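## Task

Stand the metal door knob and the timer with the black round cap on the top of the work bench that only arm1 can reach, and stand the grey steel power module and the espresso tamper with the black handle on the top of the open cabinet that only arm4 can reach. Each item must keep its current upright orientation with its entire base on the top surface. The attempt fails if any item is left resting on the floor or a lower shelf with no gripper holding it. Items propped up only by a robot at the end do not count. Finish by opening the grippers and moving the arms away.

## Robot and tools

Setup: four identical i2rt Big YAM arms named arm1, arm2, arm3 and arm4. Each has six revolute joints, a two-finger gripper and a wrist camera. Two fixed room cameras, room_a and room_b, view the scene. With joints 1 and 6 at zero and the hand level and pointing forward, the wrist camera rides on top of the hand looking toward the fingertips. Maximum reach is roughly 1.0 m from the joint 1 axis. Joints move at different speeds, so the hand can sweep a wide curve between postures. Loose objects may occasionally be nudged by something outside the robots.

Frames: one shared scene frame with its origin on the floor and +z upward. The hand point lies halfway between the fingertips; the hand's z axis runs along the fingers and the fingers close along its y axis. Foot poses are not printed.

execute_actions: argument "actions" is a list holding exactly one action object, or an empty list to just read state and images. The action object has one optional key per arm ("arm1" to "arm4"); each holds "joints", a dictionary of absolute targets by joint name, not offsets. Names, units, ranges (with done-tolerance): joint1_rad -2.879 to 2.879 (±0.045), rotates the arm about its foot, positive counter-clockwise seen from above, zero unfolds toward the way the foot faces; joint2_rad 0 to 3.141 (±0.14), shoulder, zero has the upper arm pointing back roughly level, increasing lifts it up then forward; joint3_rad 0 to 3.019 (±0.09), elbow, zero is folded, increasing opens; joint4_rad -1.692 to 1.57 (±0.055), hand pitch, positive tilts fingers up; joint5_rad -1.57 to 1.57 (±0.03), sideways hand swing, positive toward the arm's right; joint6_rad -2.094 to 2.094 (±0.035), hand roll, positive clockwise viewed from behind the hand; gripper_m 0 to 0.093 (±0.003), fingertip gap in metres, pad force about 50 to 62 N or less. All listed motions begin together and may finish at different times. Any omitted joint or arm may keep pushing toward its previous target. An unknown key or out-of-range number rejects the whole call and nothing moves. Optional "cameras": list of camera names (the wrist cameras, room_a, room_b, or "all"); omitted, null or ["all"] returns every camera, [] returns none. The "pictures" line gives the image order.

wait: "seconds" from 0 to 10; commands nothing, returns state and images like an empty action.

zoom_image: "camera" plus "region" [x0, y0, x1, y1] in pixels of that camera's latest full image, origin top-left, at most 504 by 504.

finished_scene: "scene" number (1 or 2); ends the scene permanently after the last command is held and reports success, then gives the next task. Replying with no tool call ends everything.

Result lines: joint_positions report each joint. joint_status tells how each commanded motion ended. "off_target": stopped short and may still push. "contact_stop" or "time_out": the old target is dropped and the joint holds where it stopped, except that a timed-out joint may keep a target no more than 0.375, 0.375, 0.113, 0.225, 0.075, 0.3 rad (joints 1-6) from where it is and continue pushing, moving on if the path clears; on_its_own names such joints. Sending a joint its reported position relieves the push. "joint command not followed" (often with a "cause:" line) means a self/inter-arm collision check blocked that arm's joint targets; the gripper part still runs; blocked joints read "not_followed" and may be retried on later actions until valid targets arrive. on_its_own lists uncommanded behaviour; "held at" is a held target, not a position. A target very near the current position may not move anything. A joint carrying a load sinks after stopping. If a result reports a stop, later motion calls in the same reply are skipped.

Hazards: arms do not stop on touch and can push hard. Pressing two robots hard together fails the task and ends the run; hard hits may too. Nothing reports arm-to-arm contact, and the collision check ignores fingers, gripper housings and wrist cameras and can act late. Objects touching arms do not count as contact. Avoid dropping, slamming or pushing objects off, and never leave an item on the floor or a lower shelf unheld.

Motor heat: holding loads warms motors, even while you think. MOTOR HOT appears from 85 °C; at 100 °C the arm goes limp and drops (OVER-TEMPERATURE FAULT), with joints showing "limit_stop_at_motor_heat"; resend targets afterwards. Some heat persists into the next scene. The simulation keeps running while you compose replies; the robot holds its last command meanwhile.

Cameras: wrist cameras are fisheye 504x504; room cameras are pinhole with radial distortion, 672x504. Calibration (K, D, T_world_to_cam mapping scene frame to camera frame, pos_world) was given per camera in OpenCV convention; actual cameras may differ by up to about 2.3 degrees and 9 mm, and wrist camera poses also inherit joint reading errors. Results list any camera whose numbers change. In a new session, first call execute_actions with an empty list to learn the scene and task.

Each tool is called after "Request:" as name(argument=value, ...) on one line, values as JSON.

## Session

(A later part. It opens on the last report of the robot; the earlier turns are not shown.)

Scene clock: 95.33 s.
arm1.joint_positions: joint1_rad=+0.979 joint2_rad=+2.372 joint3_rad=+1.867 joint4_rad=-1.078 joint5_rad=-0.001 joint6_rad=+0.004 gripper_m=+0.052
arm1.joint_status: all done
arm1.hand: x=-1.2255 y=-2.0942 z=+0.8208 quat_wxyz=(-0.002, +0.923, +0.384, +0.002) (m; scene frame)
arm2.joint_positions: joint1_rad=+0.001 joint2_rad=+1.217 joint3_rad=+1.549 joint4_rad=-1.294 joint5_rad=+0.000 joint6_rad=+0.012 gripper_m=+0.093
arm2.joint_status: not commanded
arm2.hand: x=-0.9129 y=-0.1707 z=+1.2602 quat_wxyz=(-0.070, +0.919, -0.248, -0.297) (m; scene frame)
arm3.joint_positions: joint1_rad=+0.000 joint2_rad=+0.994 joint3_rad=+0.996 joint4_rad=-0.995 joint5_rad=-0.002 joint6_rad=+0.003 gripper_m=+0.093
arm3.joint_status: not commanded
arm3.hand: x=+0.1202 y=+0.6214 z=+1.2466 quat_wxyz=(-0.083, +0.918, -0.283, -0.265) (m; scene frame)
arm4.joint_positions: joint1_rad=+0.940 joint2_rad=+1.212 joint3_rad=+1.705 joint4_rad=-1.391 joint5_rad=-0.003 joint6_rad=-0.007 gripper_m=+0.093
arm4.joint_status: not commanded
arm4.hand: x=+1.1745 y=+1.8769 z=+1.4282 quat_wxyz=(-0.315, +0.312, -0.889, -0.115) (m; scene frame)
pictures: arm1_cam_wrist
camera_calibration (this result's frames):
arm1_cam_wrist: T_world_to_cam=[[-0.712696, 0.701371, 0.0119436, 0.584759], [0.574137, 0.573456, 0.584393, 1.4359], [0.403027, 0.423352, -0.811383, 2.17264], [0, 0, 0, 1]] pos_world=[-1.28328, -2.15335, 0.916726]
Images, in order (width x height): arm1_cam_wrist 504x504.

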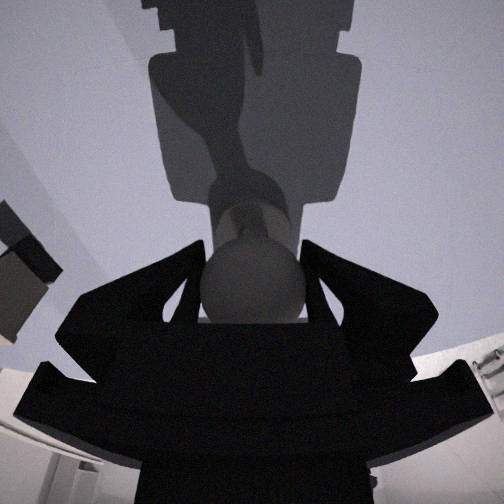

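Request:
execute_actions(actions=[{"arm1":{"joints":{"joint2_rad":2.375,"gripper_m":0.093}}}], cameras=[])

Request:
execute_actions(actions=[{"arm1":{"joints":{"joint2_rad":1.7,"joint4_rad":-1.5}}}], cameras=["arm1_cam_wrist","arm4_cam_wrist","room_b"])

Scene clock: 96.13 s.
arm1.joint_positions: joint1_rad=+0.979 joint2_rad=+2.372 joint3_rad=+1.867 joint4_rad=-1.078 joint5_rad=-0.001 joint6_rad=+0.004 gripper_m=+0.093
arm1.joint_status: all done
arm1.hand: x=-1.2255 y=-2.0942 z=+0.8208 quat_wxyz=(-0.002, +0.923, +0.384, +0.002) (m; scene frame)
arm2.joint_positions: joint1_rad=+0.001 joint2_rad=+1.217 joint3_rad=+1.549 joint4_rad=-1.294 joint5_rad=+0.000 joint6_rad=+0.012 gripper_m=+0.093
arm2.joint_status: not commanded
arm2.hand: x=-0.9129 y=-0.1707 z=+1.2602 quat_wxyz=(-0.070, +0.919, -0.248, -0.297) (m; scene frame)
arm3.joint_positions: joint1_rad=+0.000 joint2_rad=+0.994 joint3_rad=+0.996 joint4_rad=-0.995 joint5_rad=-0.002 joint6_rad=+0.003 gripper_m=+0.093
arm3.joint_status: not commanded
arm3.hand: x=+0.1202 y=+0.6214 z=+1.2466 quat_wxyz=(-0.083, +0.918, -0.283, -0.265) (m; scene frame)
arm4.joint_positions: joint1_rad=+0.940 joint2_rad=+1.212 joint3_rad=+1.705 joint4_rad=-1.391 joint5_rad=-0.003 joint6_rad=-0.007 gripper_m=+0.093
arm4.joint_status: not commanded
arm4.hand: x=+1.1745 y=+1.8769 z=+1.4282 quat_wxyz=(-0.315, +0.312, -0.889, -0.115) (m; scene frame)
pictures: none
No camera images: the call's "cameras" was empty. Leave "cameras" out to get every camera's image.

Scene clock: 98.03 s.
arm1.joint_positions: joint1_rad=+0.979 joint2_rad=+1.702 joint3_rad=+1.867 joint4_rad=-1.485 joint5_rad=-0.001 joint6_rad=+0.004 gripper_m=+0.093
arm1.joint_status: all done
arm1.hand: x=-1.1554 y=-2.0249 z=+1.2268 quat_wxyz=(+0.049, +0.915, +0.382, -0.119) (m; scene frame)
arm2.joint_positions: joint1_rad=+0.001 joint2_rad=+1.217 joint3_rad=+1.549 joint4_rad=-1.294 joint5_rad=+0.000 joint6_rad=+0.012 gripper_m=+0.093
arm2.joint_status: not commanded
arm2.hand: x=-0.9129 y=-0.1707 z=+1.2602 quat_wxyz=(-0.070, +0.919, -0.248, -0.297) (m; scene frame)
arm3.joint_positions: joint1_rad=+0.000 joint2_rad=+0.994 joint3_rad=+0.996 joint4_rad=-0.995 joint5_rad=-0.002 joint6_rad=+0.003 gripper_m=+0.093
arm3.joint_status: not commanded
arm3.hand: x=+0.1202 y=+0.6214 z=+1.2466 quat_wxyz=(-0.083, +0.918, -0.283, -0.265) (m; scene frame)
arm4.joint_positions: joint1_rad=+0.940 joint2_rad=+1.212 joint3_rad=+1.705 joint4_rad=-1.391 joint5_rad=-0.003 joint6_rad=-0.007 gripper_m=+0.093
arm4.joint_status: not commanded
arm4.hand: x=+1.1745 y=+1.8769 z=+1.4282 quat_wxyz=(-0.315, +0.312, -0.889, -0.115) (m; scene frame)
pictures: arm1_cam_wrist, arm4_cam_wrist, room_b
camera_calibration (this result's frames):
arm1_cam_wrist: T_world_to_cam=[[-0.711126, 0.702968, 0.0116679, 0.586657], [0.660554, 0.662353, 0.353494, 1.68178], [0.240767, 0.259086, -0.935364, 2.07653], [0, 0, 0, 1]] pos_world=[-1.19368, -2.06433, 1.34097]
arm4_cam_wrist: T_world_to_cam=[[0.622815, -0.781728, -0.0316634, 0.78298], [-0.781935, -0.620612, -0.0584671, 2.17174], [0.0260547, 0.0611729, -0.997787, 1.40325], [0, 0, 0, 1]] pos_world=[1.17395, 1.87404, 1.55191]
Images, in order (width x height): arm1_cam_wrist 504x504, arm4_cam_wrist 504x504, room_b 672x504.

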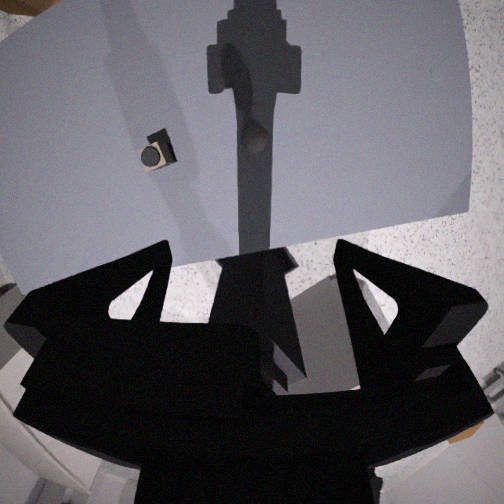

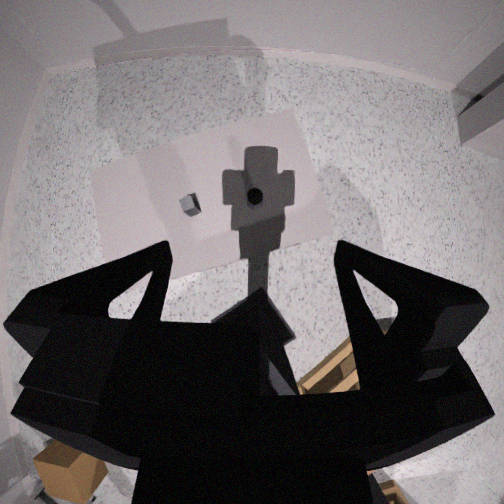

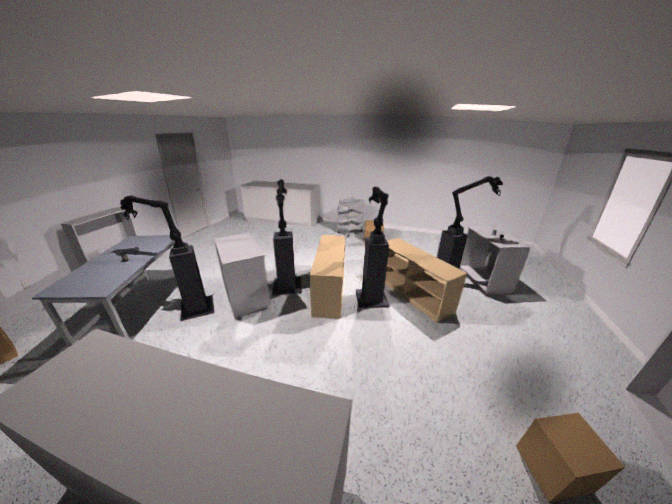

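Request:
finished_scene(scene=1)

The scene is finished: the task was done.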